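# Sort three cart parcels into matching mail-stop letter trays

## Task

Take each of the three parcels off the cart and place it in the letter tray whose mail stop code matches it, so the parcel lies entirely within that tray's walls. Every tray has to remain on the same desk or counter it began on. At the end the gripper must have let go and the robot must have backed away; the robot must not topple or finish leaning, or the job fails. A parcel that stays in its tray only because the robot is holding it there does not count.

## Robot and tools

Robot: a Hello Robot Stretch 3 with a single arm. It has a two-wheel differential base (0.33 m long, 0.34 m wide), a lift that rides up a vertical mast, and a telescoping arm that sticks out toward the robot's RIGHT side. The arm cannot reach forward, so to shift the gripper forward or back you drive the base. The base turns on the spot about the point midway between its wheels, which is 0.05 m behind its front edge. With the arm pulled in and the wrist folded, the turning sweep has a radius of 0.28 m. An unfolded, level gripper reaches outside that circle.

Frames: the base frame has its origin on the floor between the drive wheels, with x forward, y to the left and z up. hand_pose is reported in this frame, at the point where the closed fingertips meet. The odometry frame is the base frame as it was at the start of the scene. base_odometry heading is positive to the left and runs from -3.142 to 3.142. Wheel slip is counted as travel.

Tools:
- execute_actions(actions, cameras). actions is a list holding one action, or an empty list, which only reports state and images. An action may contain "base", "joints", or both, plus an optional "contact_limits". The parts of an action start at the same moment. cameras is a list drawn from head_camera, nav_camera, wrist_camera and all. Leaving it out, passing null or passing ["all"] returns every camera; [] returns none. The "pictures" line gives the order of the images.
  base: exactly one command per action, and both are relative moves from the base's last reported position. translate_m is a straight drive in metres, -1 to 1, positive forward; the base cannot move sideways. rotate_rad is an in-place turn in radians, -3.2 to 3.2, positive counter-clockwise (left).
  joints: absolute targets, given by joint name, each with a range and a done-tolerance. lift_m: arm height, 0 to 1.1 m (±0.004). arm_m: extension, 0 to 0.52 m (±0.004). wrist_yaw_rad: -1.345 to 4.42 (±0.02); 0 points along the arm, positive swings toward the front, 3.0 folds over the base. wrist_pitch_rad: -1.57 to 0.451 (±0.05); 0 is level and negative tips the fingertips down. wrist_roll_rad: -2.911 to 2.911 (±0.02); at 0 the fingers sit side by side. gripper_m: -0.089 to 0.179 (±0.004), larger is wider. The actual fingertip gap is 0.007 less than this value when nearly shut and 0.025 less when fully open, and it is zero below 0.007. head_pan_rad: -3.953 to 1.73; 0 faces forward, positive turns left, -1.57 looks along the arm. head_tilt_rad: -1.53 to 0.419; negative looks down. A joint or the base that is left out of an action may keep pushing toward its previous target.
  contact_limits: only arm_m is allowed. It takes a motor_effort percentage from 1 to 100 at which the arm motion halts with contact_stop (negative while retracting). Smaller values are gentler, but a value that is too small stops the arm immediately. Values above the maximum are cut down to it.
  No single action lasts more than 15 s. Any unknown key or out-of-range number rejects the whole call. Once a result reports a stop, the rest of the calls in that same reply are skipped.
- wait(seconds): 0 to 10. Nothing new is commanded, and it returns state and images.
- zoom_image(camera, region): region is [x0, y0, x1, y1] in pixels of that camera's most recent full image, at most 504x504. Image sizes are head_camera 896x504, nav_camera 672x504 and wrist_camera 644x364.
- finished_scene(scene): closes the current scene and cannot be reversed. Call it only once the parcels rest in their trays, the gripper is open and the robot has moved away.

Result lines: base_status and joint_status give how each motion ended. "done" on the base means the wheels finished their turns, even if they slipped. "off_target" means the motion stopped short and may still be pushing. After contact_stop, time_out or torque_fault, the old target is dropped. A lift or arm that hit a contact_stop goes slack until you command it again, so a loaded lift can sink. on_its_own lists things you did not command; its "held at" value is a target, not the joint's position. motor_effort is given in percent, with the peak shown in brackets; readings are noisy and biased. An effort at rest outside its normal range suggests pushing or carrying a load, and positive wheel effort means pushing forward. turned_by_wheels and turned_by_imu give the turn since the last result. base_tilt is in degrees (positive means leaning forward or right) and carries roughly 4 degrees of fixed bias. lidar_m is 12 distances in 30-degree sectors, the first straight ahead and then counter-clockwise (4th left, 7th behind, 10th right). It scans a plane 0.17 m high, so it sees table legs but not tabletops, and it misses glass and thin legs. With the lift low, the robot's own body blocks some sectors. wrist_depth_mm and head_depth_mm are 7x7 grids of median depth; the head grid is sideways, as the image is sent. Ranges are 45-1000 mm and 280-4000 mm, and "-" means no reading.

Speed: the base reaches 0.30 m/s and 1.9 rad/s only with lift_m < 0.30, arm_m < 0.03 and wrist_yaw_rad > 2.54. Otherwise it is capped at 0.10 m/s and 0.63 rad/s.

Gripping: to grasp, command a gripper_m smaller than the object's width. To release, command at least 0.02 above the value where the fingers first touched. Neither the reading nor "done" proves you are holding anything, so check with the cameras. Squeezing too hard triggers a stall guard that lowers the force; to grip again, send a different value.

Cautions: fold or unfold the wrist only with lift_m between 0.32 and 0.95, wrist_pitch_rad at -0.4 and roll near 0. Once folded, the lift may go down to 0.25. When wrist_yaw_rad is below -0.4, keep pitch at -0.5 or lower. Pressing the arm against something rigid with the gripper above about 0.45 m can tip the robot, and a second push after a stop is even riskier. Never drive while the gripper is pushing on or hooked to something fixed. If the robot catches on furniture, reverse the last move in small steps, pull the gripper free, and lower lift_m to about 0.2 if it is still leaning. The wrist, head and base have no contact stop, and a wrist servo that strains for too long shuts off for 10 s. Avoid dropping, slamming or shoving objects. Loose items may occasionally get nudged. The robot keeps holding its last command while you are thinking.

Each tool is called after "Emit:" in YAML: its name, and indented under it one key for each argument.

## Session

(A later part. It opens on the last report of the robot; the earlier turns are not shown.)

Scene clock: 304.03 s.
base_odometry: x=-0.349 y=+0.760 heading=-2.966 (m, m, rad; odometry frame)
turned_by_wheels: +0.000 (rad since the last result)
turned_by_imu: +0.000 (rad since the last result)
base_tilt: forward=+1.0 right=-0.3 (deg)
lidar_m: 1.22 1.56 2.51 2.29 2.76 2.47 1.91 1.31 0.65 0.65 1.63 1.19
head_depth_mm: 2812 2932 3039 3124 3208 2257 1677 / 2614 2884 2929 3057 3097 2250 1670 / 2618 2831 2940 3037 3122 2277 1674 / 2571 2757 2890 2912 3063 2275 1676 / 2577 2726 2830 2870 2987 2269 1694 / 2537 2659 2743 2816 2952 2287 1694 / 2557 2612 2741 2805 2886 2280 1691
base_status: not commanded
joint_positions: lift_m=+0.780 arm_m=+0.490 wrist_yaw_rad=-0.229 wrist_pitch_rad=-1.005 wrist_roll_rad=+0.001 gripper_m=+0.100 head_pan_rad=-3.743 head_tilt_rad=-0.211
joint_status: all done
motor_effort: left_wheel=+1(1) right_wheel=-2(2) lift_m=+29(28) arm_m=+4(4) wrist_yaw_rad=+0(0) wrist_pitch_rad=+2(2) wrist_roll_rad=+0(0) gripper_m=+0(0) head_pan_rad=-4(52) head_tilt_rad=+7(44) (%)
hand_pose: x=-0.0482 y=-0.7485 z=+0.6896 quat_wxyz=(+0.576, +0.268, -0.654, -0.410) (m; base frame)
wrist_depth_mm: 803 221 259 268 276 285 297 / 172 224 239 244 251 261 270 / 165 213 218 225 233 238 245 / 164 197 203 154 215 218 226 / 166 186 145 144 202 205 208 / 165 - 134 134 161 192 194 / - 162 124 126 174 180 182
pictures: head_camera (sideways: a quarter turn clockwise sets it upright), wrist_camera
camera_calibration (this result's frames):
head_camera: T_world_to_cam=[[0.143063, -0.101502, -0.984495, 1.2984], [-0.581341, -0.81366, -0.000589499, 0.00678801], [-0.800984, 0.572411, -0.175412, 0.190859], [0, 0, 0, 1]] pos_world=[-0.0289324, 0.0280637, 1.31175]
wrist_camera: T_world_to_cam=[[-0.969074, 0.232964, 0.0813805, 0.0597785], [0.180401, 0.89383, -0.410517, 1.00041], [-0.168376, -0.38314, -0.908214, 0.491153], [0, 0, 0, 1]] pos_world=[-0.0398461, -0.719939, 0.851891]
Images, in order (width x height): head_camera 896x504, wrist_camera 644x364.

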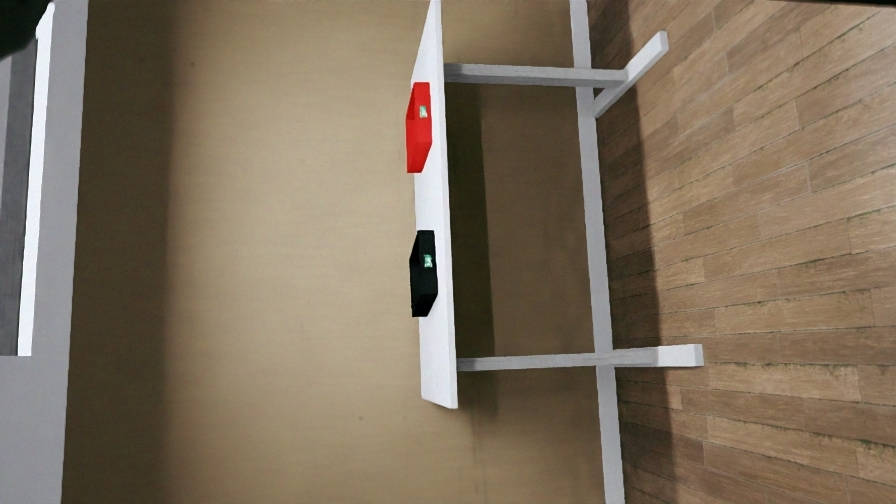

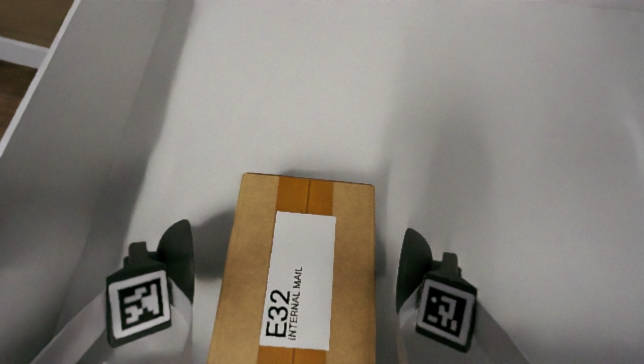

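Emit:
execute_actions:
  actions:
    - {"joints":{"gripper_m":0.027}}
  cameras: []

Emit:
execute_actions:
  actions:
    - {"joints":{"lift_m":0.86}}
  cameras: ["wrist_camera"]

Emit:
execute_actions:
  actions:
    - {"base":{"rotate_rad":-0.59},"joints":{"lift_m":0.97,"wrist_pitch_rad":-0.6,"wrist_yaw_rad":0,"head_pan_rad":-3.14}}
  cameras: []

Emit:
execute_actions:
  actions:
    - {"base":{"translate_m":-1.0},"joints":{"lift_m":1.1,"wrist_pitch_rad":-0.5,"arm_m":0.38,"head_tilt_rad":-0.3}}

Scene clock: 323.90 s.
base_odometry: x=-0.349 y=+0.760 heading=-2.966 (m, m, rad; odometry frame)
turned_by_wheels: +0.000 (rad since the last result)
turned_by_imu: +0.000 (rad since the last result)
base_tilt: forward=+1.0 right=-0.4 (deg)
lidar_m: 1.22 1.56 2.52 2.28 2.76 2.47 1.91 1.31 0.66 0.65 1.62 1.19
head_depth_mm: 2796 2940 3002 3087 3184 2248 1679 / 2600 2900 2959 3074 3131 2250 1678 / 2597 2825 2955 3034 3121 2264 1668 / 2599 2800 2859 2927 3061 2281 1679 / 2586 2761 2808 2890 3029 2269 1672 / 2576 2677 2797 2802 2911 2241 1679 / 2556 2613 2728 2784 2894 2283 1682
base_status: not commanded
joint_positions: lift_m=+0.780 arm_m=+0.490 wrist_yaw_rad=-0.229 wrist_pitch_rad=-1.008 wrist_roll_rad=+0.001 gripper_m=+0.028 head_pan_rad=-3.743 head_tilt_rad=-0.211
joint_status: all done
motor_effort: left_wheel=+1(1) right_wheel=-2(1) lift_m=+29(29) arm_m=+4(3) wrist_yaw_rad=+0(0) wrist_pitch_rad=+3(3) wrist_roll_rad=+0(0) gripper_m=-18(90) head_pan_rad=-4(4) head_tilt_rad=+7(7) (%)
hand_pose: x=-0.0480 y=-0.7478 z=+0.6892 quat_wxyz=(+0.576, +0.269, -0.654, -0.411) (m; base frame)
wrist_depth_mm: 836 220 255 267 276 285 295 / 172 226 236 241 251 261 266 / 164 209 219 225 230 238 243 / 164 198 200 150 214 219 225 / 167 187 141 141 199 204 209 / 166 175 130 132 189 190 194 / 161 164 124 124 172 179 183
pictures: none
No camera images: the call's "cameras" was empty. Leave "cameras" out to get every camera's image.

Scene clock: 325.47 s.
base_odometry: x=-0.349 y=+0.760 heading=-2.966 (m, m, rad; odometry frame)
turned_by_wheels: +0.000 (rad since the last result)
turned_by_imu: +0.000 (rad since the last result)
base_tilt: forward=+1.0 right=-0.4 (deg)
lidar_m: 1.22 1.57 2.52 2.28 2.76 2.46 1.91 1.31 0.66 0.66 1.62 1.19
head_depth_mm: 2815 2960 3027 3119 3185 2238 1676 / 2600 2893 2991 3030 3138 2258 1686 / 2600 2822 2915 3004 3066 2252 1787 / 2571 2776 2856 2970 3023 2262 1813 / 2574 2705 2807 2873 3013 2276 1746 / 2598 2662 2768 2863 2944 2268 1691 / 2534 2590 2762 2826 2876 2258 1688
base_status: not commanded
joint_positions: lift_m=+0.860 arm_m=+0.490 wrist_yaw_rad=-0.229 wrist_pitch_rad=-1.010 wrist_roll_rad=+0.001 gripper_m=+0.028 head_pan_rad=-3.743 head_tilt_rad=-0.211
joint_status: all done
motor_effort: left_wheel=+2(1) right_wheel=-2(2) lift_m=+39(37) arm_m=+4(4) wrist_yaw_rad=+0(0) wrist_pitch_rad=+3(3) wrist_roll_rad=+0(0) gripper_m=-18(18) head_pan_rad=-5(4) head_tilt_rad=+7(7) (%)
hand_pose: x=-0.0479 y=-0.7475 z=+0.7687 quat_wxyz=(+0.575, +0.269, -0.654, -0.411) (m; base frame)
wrist_depth_mm: 863 758 336 334 331 338 332 / - 910 335 344 357 365 358 / - 298 314 318 327 336 342 / 944 276 285 150 305 310 318 / 891 241 141 140 282 291 297 / 821 212 130 132 266 269 278 / 769 231 123 124 245 256 258
pictures: wrist_camera
camera_calibration (this result's frames):
wrist_camera: T_world_to_cam=[[-0.96916, 0.232596, 0.0814116, 0.0530298], [0.180833, 0.89568, -0.406273, 1.03005], [-0.167416, -0.379021, -0.910118, 0.568035], [0, 0, 0, 1]] pos_world=[-0.0397753, -0.719635, 0.931145]
Images, in order (width x height): wrist_camera 644x364.

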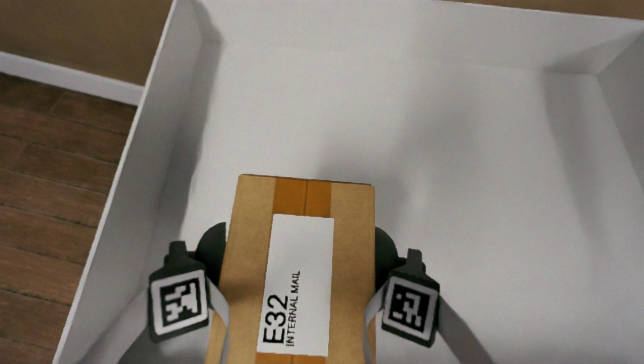

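Scene clock: 327.37 s.
base_odometry: x=-0.349 y=+0.760 heading=+2.727 (m, m, rad; odometry frame)
turned_by_wheels: -0.590 (rad since the last result)
turned_by_imu: -0.587 (rad since the last result)
base_tilt: forward=+1.0 right=-0.4 (deg)
lidar_m: 1.19 1.21 1.49 2.52 2.54 2.77 2.47 2.05 1.34 0.66 0.66 1.54
head_depth_mm: 2612 2929 3010 3129 3200 2574 - / 2619 2890 2957 3104 3116 2596 - / 2544 2800 2899 2981 3058 2519 - / 2576 2796 2864 2949 3038 2368 1691 / 2636 2707 2807 2906 2992 2263 1677 / 2574 2706 2746 2876 2976 2283 1681 / 2562 2660 2744 2835 2930 2297 1683
base_status: done
joint_positions: lift_m=+0.970 arm_m=+0.490 wrist_yaw_rad=-0.002 wrist_pitch_rad=-0.626 wrist_roll_rad=+0.001 gripper_m=+0.028 head_pan_rad=-3.147 head_tilt_rad=-0.211
joint_status: all done
motor_effort: left_wheel=+1(6) right_wheel=-2(12) lift_m=+38(38) arm_m=+4(3) wrist_yaw_rad=+2(3) wrist_pitch_rad=+9(11) wrist_roll_rad=+0(0) gripper_m=-19(18) head_pan_rad=+5(46) head_tilt_rad=+6(7) (%)
hand_pose: x=-0.0219 y=-0.8282 z=+0.9389 quat_wxyz=(+0.672, +0.217, -0.673, -0.219) (m; base frame)
wrist_depth_mm: 437 451 473 498 523 534 565 / 478 505 528 551 579 611 638 / 530 554 588 621 643 674 727 / 594 618 640 150 725 802 868 / 671 679 140 140 846 923 - / 404 411 130 131 - - - / 385 396 123 124 - - -
pictures: none
No camera images: the call's "cameras" was empty. Leave "cameras" out to get every camera's image.

Scene clock: 338.70 s.
base_odometry: x=+0.567 y=+0.358 heading=+2.728 (m, m, rad; odometry frame)
turned_by_wheels: +0.000 (rad since the last result)
turned_by_imu: +0.000 (rad since the last result)
base_tilt: forward=+1.1 right=-0.4 (deg)
lidar_m: 2.18 2.19 2.59 2.11 2.10 1.83 1.50 1.49 1.47 1.37 1.38 1.24
head_depth_mm: 1800 - - - - 1867 1519 / 1755 - - - - 1863 1530 / 1724 - - - - 1856 1525 / 1699 - - - - 1861 1530 / 1673 - - - - 1871 1539 / 1645 - - - - 1809 1536 / 1624 - - - - 1887 1534
base_status: done
joint_positions: lift_m=+1.100 arm_m=+0.380 wrist_yaw_rad=-0.001 wrist_pitch_rad=-0.528 wrist_roll_rad=+0.001 gripper_m=+0.028 head_pan_rad=-3.147 head_tilt_rad=-0.296
joint_status: all done
motor_effort: left_wheel=+1(1) right_wheel=-2(10) lift_m=+38(40) arm_m=-5(4) wrist_yaw_rad=+2(2) wrist_pitch_rad=+10(9) wrist_roll_rad=+0(0) gripper_m=-18(18) head_pan_rad=+5(5) head_tilt_rad=-2(16) (%)
hand_pose: x=-0.0218 y=-0.7344 z=+1.0886 quat_wxyz=(+0.682, +0.184, -0.683, -0.185) (m; base frame)
wrist_depth_mm: 632 653 680 713 741 757 784 / 680 703 731 784 814 845 857 / 744 783 814 848 885 902 - / 795 861 867 150 - - - / 878 947 140 140 - - - / - - 130 132 - - - / - - 123 124 - - -
pictures: head_camera (sideways: a quarter turn clockwise sets it upright), nav_camera (sideways: a quarter turn counterclockwise sets it upright), wrist_camera
camera_calibration (this result's frames):
head_camera: T_world_to_cam=[[0.258489, -0.00419334, -0.966005, 1.27352], [-0.0245143, -0.999697, -0.00222009, 0.00551405], [-0.965703, 0.0242548, -0.258514, 0.300029], [0, 0, 0, 1]] pos_world=[-0.0393169, 0.00357553, 1.3078]
nav_camera: T_world_to_cam=[[-0.306164, -0.00499403, 0.951966, -1.19466], [-0.0192106, 0.999815, -0.000933333, 0.056375], [-0.951785, -0.0185736, -0.306204, 0.361364], [0, 0, 0, 1]] pos_world=[-0.0207387, -0.0556189, 1.24798]
wrist_camera: T_world_to_cam=[[-0.996614, 0.0443776, 0.0692241, -0.0763152], [-0.0267444, 0.621148, -0.783237, 1.34781], [-0.0777565, -0.782436, -0.617858, 0.255998], [0, 0, 0, 1]] pos_world=[-0.020105, -0.633499, 1.21911]
Images, in order (width x height): head_camera 896x504, nav_camera 672x504, wrist_camera 644x364.

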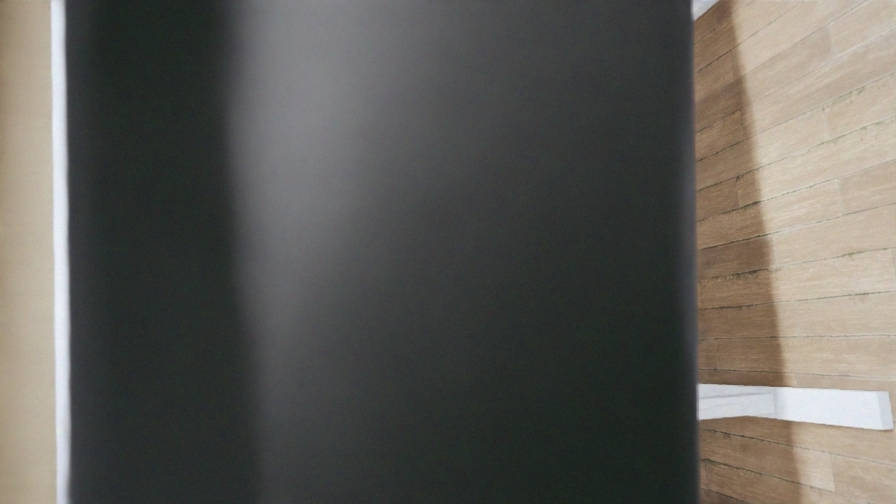

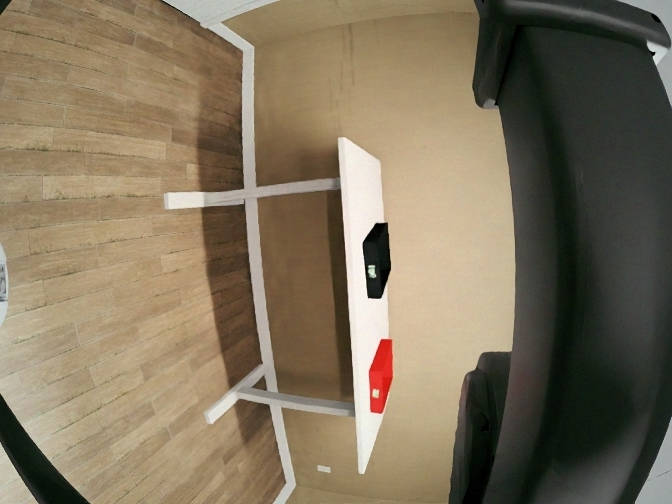

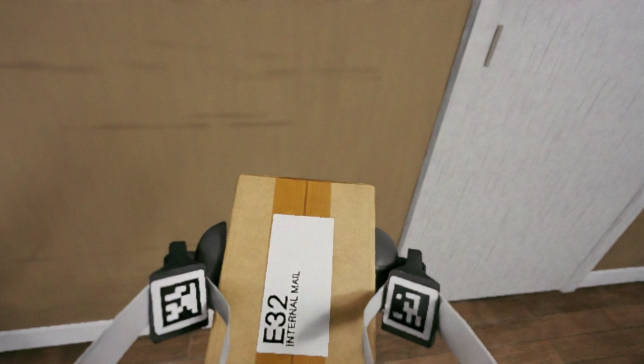

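Emit:
execute_actions:
  actions:
    - {"base":{"translate_m":-0.74},"joints":{"head_tilt_rad":-0.45}}
  cameras: ["nav_camera","head_camera"]

Scene clock: 351.97 s.
base_odometry: x=+1.245 y=+0.061 heading=+2.728 (m, m, rad; odometry frame)
turned_by_wheels: +0.000 (rad since the last result)
turned_by_imu: +0.000 (rad since the last result)
base_tilt: forward=+1.0 right=-0.5 (deg)
lidar_m: 2.19 2.93 2.28 2.00 2.05 1.20 1.22 0.80 1.53 1.46 1.49 1.86
head_depth_mm: - - - - 594 1609 1346 / - - - - 594 1605 1351 / - - - - 594 1570 1351 / - - - - 597 1554 1358 / - - - - 598 1520 1357 / - - - - 601 507 1358 / - - - - 589 508 1275
base_status: done
joint_positions: lift_m=+1.100 arm_m=+0.380 wrist_yaw_rad=-0.001 wrist_pitch_rad=-0.528 wrist_roll_rad=+0.001 gripper_m=+0.028 head_pan_rad=-3.147 head_tilt_rad=-0.444
joint_status: all done
motor_effort: left_wheel=+1(2) right_wheel=-2(8) lift_m=+38(38) arm_m=-4(5) wrist_yaw_rad=+2(2) wrist_pitch_rad=+9(9) wrist_roll_rad=+0(0) gripper_m=-19(19) head_pan_rad=+4(4) head_tilt_rad=-4(21) (%)
hand_pose: x=-0.0218 y=-0.7344 z=+1.0886 quat_wxyz=(+0.682, +0.184, -0.683, -0.185) (m; base frame)
wrist_depth_mm: 708 734 744 795 815 873 918 / 778 786 835 864 881 961 - / 825 846 899 922 - - - / 912 951 - 150 - - - / - - 141 141 - - - / - - 130 132 - - - / - - 123 124 - - -
pictures: head_camera (sideways: a quarter turn clockwise sets it upright), nav_camera (sideways: a quarter turn counterclockwise sets it upright)
camera_calibration (this result's frames):
head_camera: T_world_to_cam=[[0.398208, -0.00494046, -0.917282, 1.20905], [-0.0239443, -0.999701, -0.00501025, 0.00914236], [-0.916983, 0.0239588, -0.398207, 0.481533], [0, 0, 0, 1]] pos_world=[-0.0396776, 0.00357595, 1.30084]
nav_camera: T_world_to_cam=[[-0.443289, -0.00426254, 0.896368, -1.12126], [-0.0188366, 0.999812, -0.004561, 0.061095], [-0.896181, -0.0189064, -0.443286, 0.539419], [0, 0, 0, 1]] pos_world=[-0.0124769, -0.0556645, 1.24446]
Images, in order (width x height): head_camera 896x504, nav_camera 672x504.

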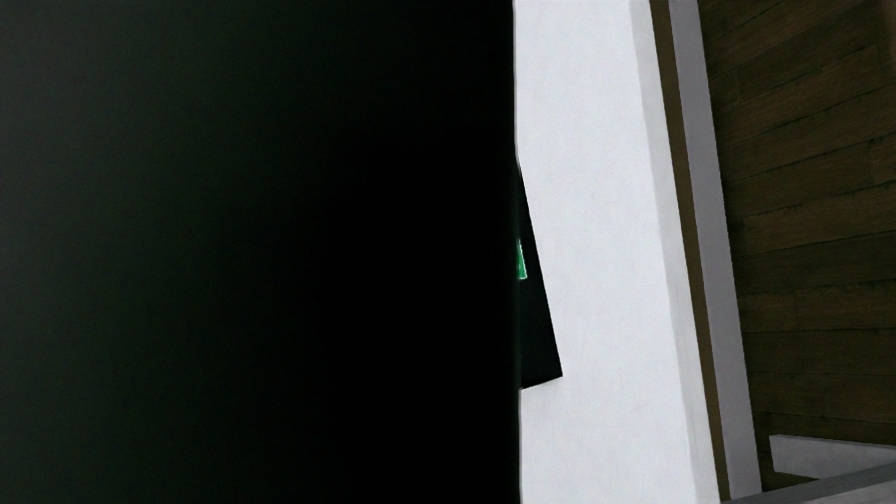

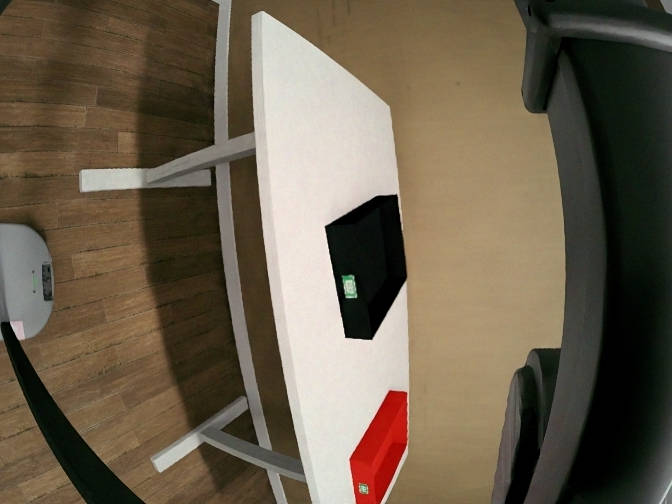

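Emit:
execute_actions:
  actions:
    - {"base":{"rotate_rad":-1.475},"joints":{"arm_m":0.45,"head_pan_rad":-1.45,"head_tilt_rad":-0.45}}
  cameras: ["head_camera","wrist_camera"]

Scene clock: 364.43 s.
base_odometry: x=+1.245 y=+0.061 heading=+1.253 (m, m, rad; odometry frame)
turned_by_wheels: -1.475 (rad since the last result)
turned_by_imu: -1.468 (rad since the last result)
base_tilt: forward=+1.0 right=-0.4 (deg)
lidar_m: 1.45 1.52 1.89 2.90 2.97 2.13 2.00 1.20 1.24 1.22 0.80 1.54
head_depth_mm: 998 1095 1157 815 591 1515 1347 / 1007 - 1179 827 596 1529 1347 / 1012 1079 1145 819 595 1520 1347 / 1018 1091 1186 873 599 1513 1345 / 1024 1100 1186 884 599 1509 1357 / 1035 1109 1201 889 600 956 1140 / 1036 1113 1215 892 603 1520 1358
base_status: done
joint_positions: lift_m=+1.100 arm_m=+0.450 wrist_yaw_rad=-0.001 wrist_pitch_rad=-0.528 wrist_roll_rad=+0.001 gripper_m=+0.028 head_pan_rad=-1.457 head_tilt_rad=-0.445
joint_status: all done
motor_effort: left_wheel=+1(5) right_wheel=-2(9) lift_m=+38(38) arm_m=+3(2) wrist_yaw_rad=+1(1) wrist_pitch_rad=+9(9) wrist_roll_rad=+0(0) gripper_m=-18(18) head_pan_rad=+4(53) head_tilt_rad=-3(4) (%)
hand_pose: x=-0.0217 y=-0.8039 z=+1.0886 quat_wxyz=(+0.682, +0.184, -0.683, -0.185) (m; base frame)
wrist_depth_mm: 469 478 486 500 503 508 519 / 508 519 518 543 543 561 572 / 486 503 550 577 569 596 598 / 396 412 424 151 454 475 500 / 334 290 140 140 363 392 403 / 280 297 130 132 321 336 348 / 230 258 123 124 264 294 296
pictures: head_camera (sideways: a quarter turn clockwise sets it upright), wrist_camera
camera_calibration (this result's frames):
head_camera: T_world_to_cam=[[-0.0424586, 0.396067, -0.917239, 1.21169], [0.995455, 0.0951058, -0.00501223, 0.00292658], [0.0852496, -0.913283, -0.398305, 0.475547], [0, 0, 0, 1]] pos_world=[0.00799308, -0.0458779, 1.30083]
wrist_camera: T_world_to_cam=[[-0.996645, 0.0436868, 0.0692153, -0.073633], [-0.0271756, 0.621052, -0.783298, 1.39097], [-0.0772061, -0.782551, -0.617781, 0.201492], [0, 0, 0, 1]] pos_world=[-0.0200292, -0.702969, 1.21912]
Images, in order (width x height): head_camera 896x504, wrist_camera 644x364.

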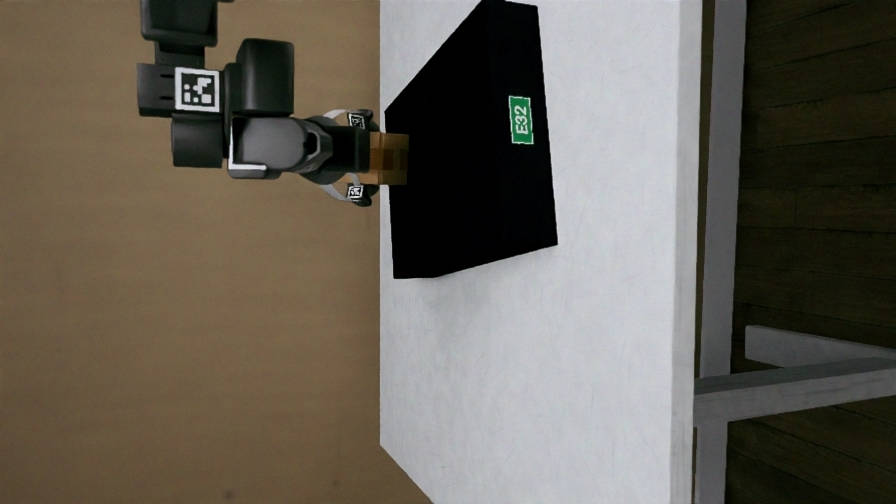

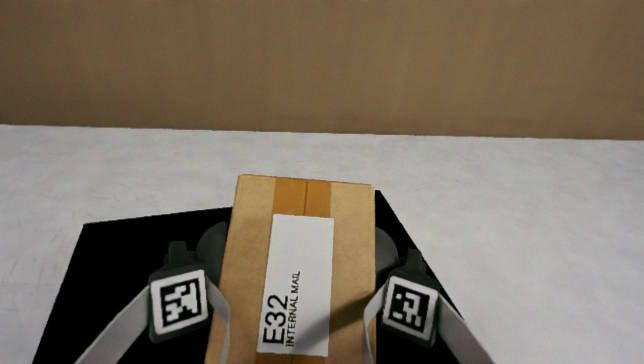

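Emit:
execute_actions:
  actions:
    - {"joints":{"wrist_pitch_rad":-1.0,"lift_m":1.076,"arm_m":0.51}}
  cameras: ["head_camera","wrist_camera"]

Scene clock: 369.17 s.
base_odometry: x=+1.245 y=+0.061 heading=+1.253 (m, m, rad; odometry frame)
turned_by_wheels: +0.000 (rad since the last result)
turned_by_imu: +0.000 (rad since the last result)
base_tilt: forward=+1.1 right=-0.3 (deg)
lidar_m: 1.46 1.52 1.89 2.91 2.97 2.14 2.00 1.20 1.23 1.22 0.80 1.54
head_depth_mm: 999 1049 1160 814 592 1526 1343 / 1006 1050 1177 814 594 1518 1348 / 1015 1081 1172 744 596 1511 1343 / 1021 1088 1178 874 595 1504 1353 / 1025 1100 1188 881 598 1519 1343 / 1030 1106 1201 886 600 956 1137 / 1031 1119 1199 890 600 1518 1357
base_status: not commanded
joint_positions: lift_m=+1.076 arm_m=+0.510 wrist_yaw_rad=-0.001 wrist_pitch_rad=-1.009 wrist_roll_rad=+0.001 gripper_m=+0.028 head_pan_rad=-1.457 head_tilt_rad=-0.445
joint_status: all done
motor_effort: left_wheel=+1(1) right_wheel=-3(2) lift_m=+30(35) arm_m=+4(5) wrist_yaw_rad=+1(1) wrist_pitch_rad=+3(9) wrist_roll_rad=+0(0) gripper_m=-18(19) head_pan_rad=+5(5) head_tilt_rad=-4(4) (%)
hand_pose: x=-0.0217 y=-0.7709 z=+0.9852 quat_wxyz=(+0.619, +0.341, -0.619, -0.342) (m; base frame)
wrist_depth_mm: 202 212 229 245 244 296 307 / 225 234 242 251 250 262 280 / 211 220 223 231 236 201 253 / 198 204 207 150 219 188 232 / 185 191 140 140 205 196 213 / 174 180 130 132 195 192 159 / 167 168 123 125 178 183 151
pictures: head_camera (sideways: a quarter turn clockwise sets it upright), wrist_camera
camera_calibration (this result's frames):
head_camera: T_world_to_cam=[[-0.0424705, 0.396135, -0.91721, 1.21165], [0.995454, 0.0951163, -0.00501362, 0.00292839], [0.0852555, -0.913253, -0.398373, 0.475636], [0, 0, 0, 1]] pos_world=[0.00799354, -0.0458778, 1.30083]
wrist_camera: T_world_to_cam=[[-0.996656, 0.00718179, 0.0814006, -0.108075], [-0.0267045, 0.912814, -0.407501, 1.14411], [-0.0772303, -0.408311, -0.90957, 0.739405], [0, 0, 0, 1]] pos_world=[-0.020056, -0.741674, 1.14756]
Images, in order (width x height): head_camera 896x504, wrist_camera 644x364.

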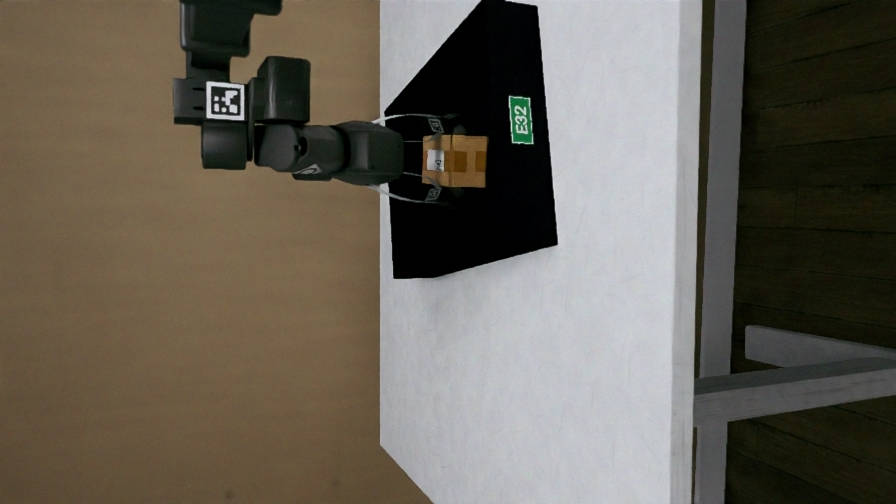

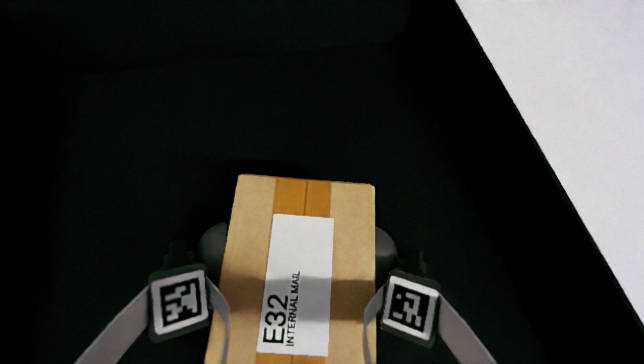

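Emit:
execute_actions:
  actions:
    - {"joints":{"gripper_m":0.095,"lift_m":1.070}}
  cameras: []

Emit:
execute_actions:
  actions:
    - {"joints":{"lift_m":1.1,"wrist_pitch_rad":-0.5,"arm_m":0.12}}
  cameras: ["nav_camera","wrist_camera"]

Scene clock: 374.93 s.
base_odometry: x=+1.245 y=+0.061 heading=+1.253 (m, m, rad; odometry frame)
turned_by_wheels: +0.000 (rad since the last result)
turned_by_imu: +0.000 (rad since the last result)
base_tilt: forward=+1.0 right=-0.5 (deg)
lidar_m: 1.46 1.52 1.90 2.91 2.97 2.13 2.01 1.20 1.24 1.22 0.80 1.54
head_depth_mm: 1000 1046 1161 816 592 1508 1335 / 1006 1060 1176 816 594 1509 1348 / 1010 1082 1176 743 595 1511 1346 / 1019 1091 1176 868 596 1518 1352 / 1023 1097 1185 883 600 1516 1346 / 1031 1113 1191 884 600 956 1142 / 1036 1115 1203 887 602 1532 1360
base_status: not commanded
joint_positions: lift_m=+1.070 arm_m=+0.510 wrist_yaw_rad=-0.001 wrist_pitch_rad=-1.009 wrist_roll_rad=+0.001 gripper_m=+0.095 head_pan_rad=-1.457 head_tilt_rad=-0.445
joint_status: all done
motor_effort: left_wheel=+1(1) right_wheel=-2(2) lift_m=+30(27) arm_m=+4(4) wrist_yaw_rad=+1(1) wrist_pitch_rad=+3(3) wrist_roll_rad=+0(0) gripper_m=+0(78) head_pan_rad=+5(4) head_tilt_rad=-3(3) (%)
hand_pose: x=-0.0217 y=-0.7707 z=+0.9791 quat_wxyz=(+0.619, +0.342, -0.619, -0.343) (m; base frame)
wrist_depth_mm: 202 211 228 245 246 284 297 / 218 230 235 241 244 206 268 / 207 212 217 224 229 190 246 / 193 198 201 152 212 189 225 / 181 186 144 142 201 196 160 / 171 174 132 133 185 188 152 / - 162 124 126 174 179 151
pictures: none
No camera images: the call's "cameras" was empty. Leave "cameras" out to get every camera's image.

Scene clock: 379.00 s.
base_odometry: x=+1.245 y=+0.061 heading=+1.253 (m, m, rad; odometry frame)
turned_by_wheels: +0.000 (rad since the last result)
turned_by_imu: +0.000 (rad since the last result)
base_tilt: forward=+1.0 right=-0.5 (deg)
lidar_m: 1.46 1.52 1.89 2.90 2.97 2.13 2.00 1.20 1.24 1.22 0.80 1.54
head_depth_mm: 989 - - - 592 1516 1356 / 1002 1054 - - 556 1505 1348 / 1013 1087 1166 921 570 1529 1344 / 1013 1094 1184 873 598 1512 1346 / 1021 1100 1194 884 600 1519 1348 / 1028 1110 1204 887 600 954 1137 / 1038 1120 1207 888 600 1527 1359
base_status: not commanded
joint_positions: lift_m=+1.100 arm_m=+0.120 wrist_yaw_rad=-0.001 wrist_pitch_rad=-0.521 wrist_roll_rad=+0.001 gripper_m=+0.095 head_pan_rad=-1.457 head_tilt_rad=-0.445
joint_status: all done
motor_effort: left_wheel=+1(1) right_wheel=-2(2) lift_m=+38(41) arm_m=-4(5) wrist_yaw_rad=+1(1) wrist_pitch_rad=+7(7) wrist_roll_rad=+0(0) gripper_m=+0(0) head_pan_rad=+4(4) head_tilt_rad=-3(3) (%)
hand_pose: x=-0.0217 y=-0.4755 z=+1.0901 quat_wxyz=(+0.683, +0.182, -0.683, -0.183) (m; base frame)
wrist_depth_mm: 753 753 761 761 793 819 834 / 674 669 739 741 830 879 877 / 506 518 538 543 577 617 583 / 407 424 427 425 443 478 500 / 345 364 303 330 353 397 407 / 297 311 311 323 325 339 344 / 266 262 272 278 277 298 302
pictures: nav_camera (sideways: a quarter turn counterclockwise sets it upright), wrist_camera
camera_calibration (this result's frames):
nav_camera: T_world_to_cam=[[0.057034, -0.43979, 0.896288, -1.12421], [-0.990456, -0.137751, -0.0045654, 0.0670276], [0.125473, -0.887474, -0.443449, 0.533399], [0, 0, 0, 1]] pos_world=[0.0635793, -0.0118063, 1.24446]
wrist_camera: T_world_to_cam=[[-0.996644, 0.0441796, 0.0689056, -0.0875134], [-0.0271789, 0.615444, -0.787712, 1.19034], [-0.0772084, -0.786941, -0.612178, 0.451224], [0, 0, 0, 1]] pos_world=[-0.0200293, -0.373637, 1.21991]
Images, in order (width x height): nav_camera 672x504, wrist_camera 644x364.

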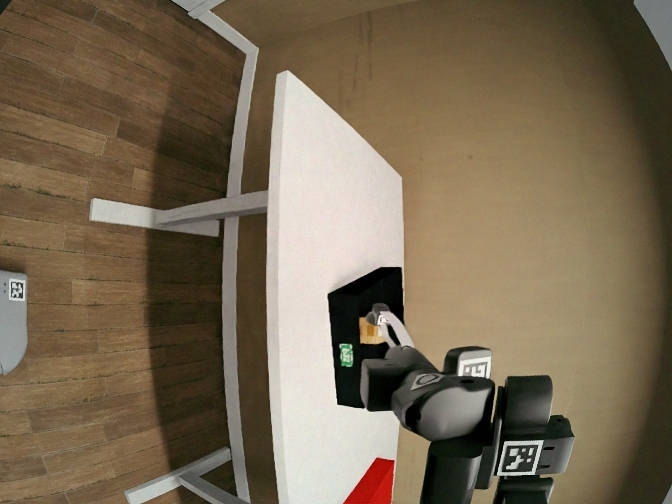

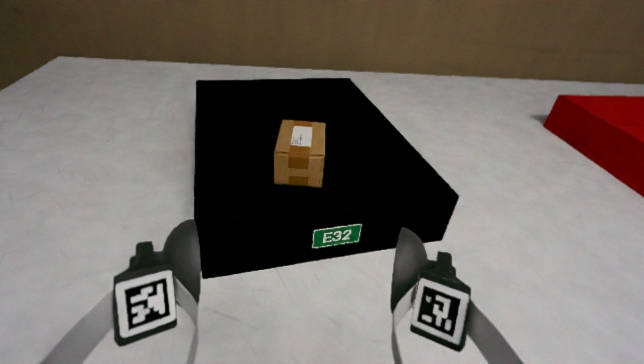

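Emit:
finished_scene:
  scene: 2

The scene is finished: the task was done.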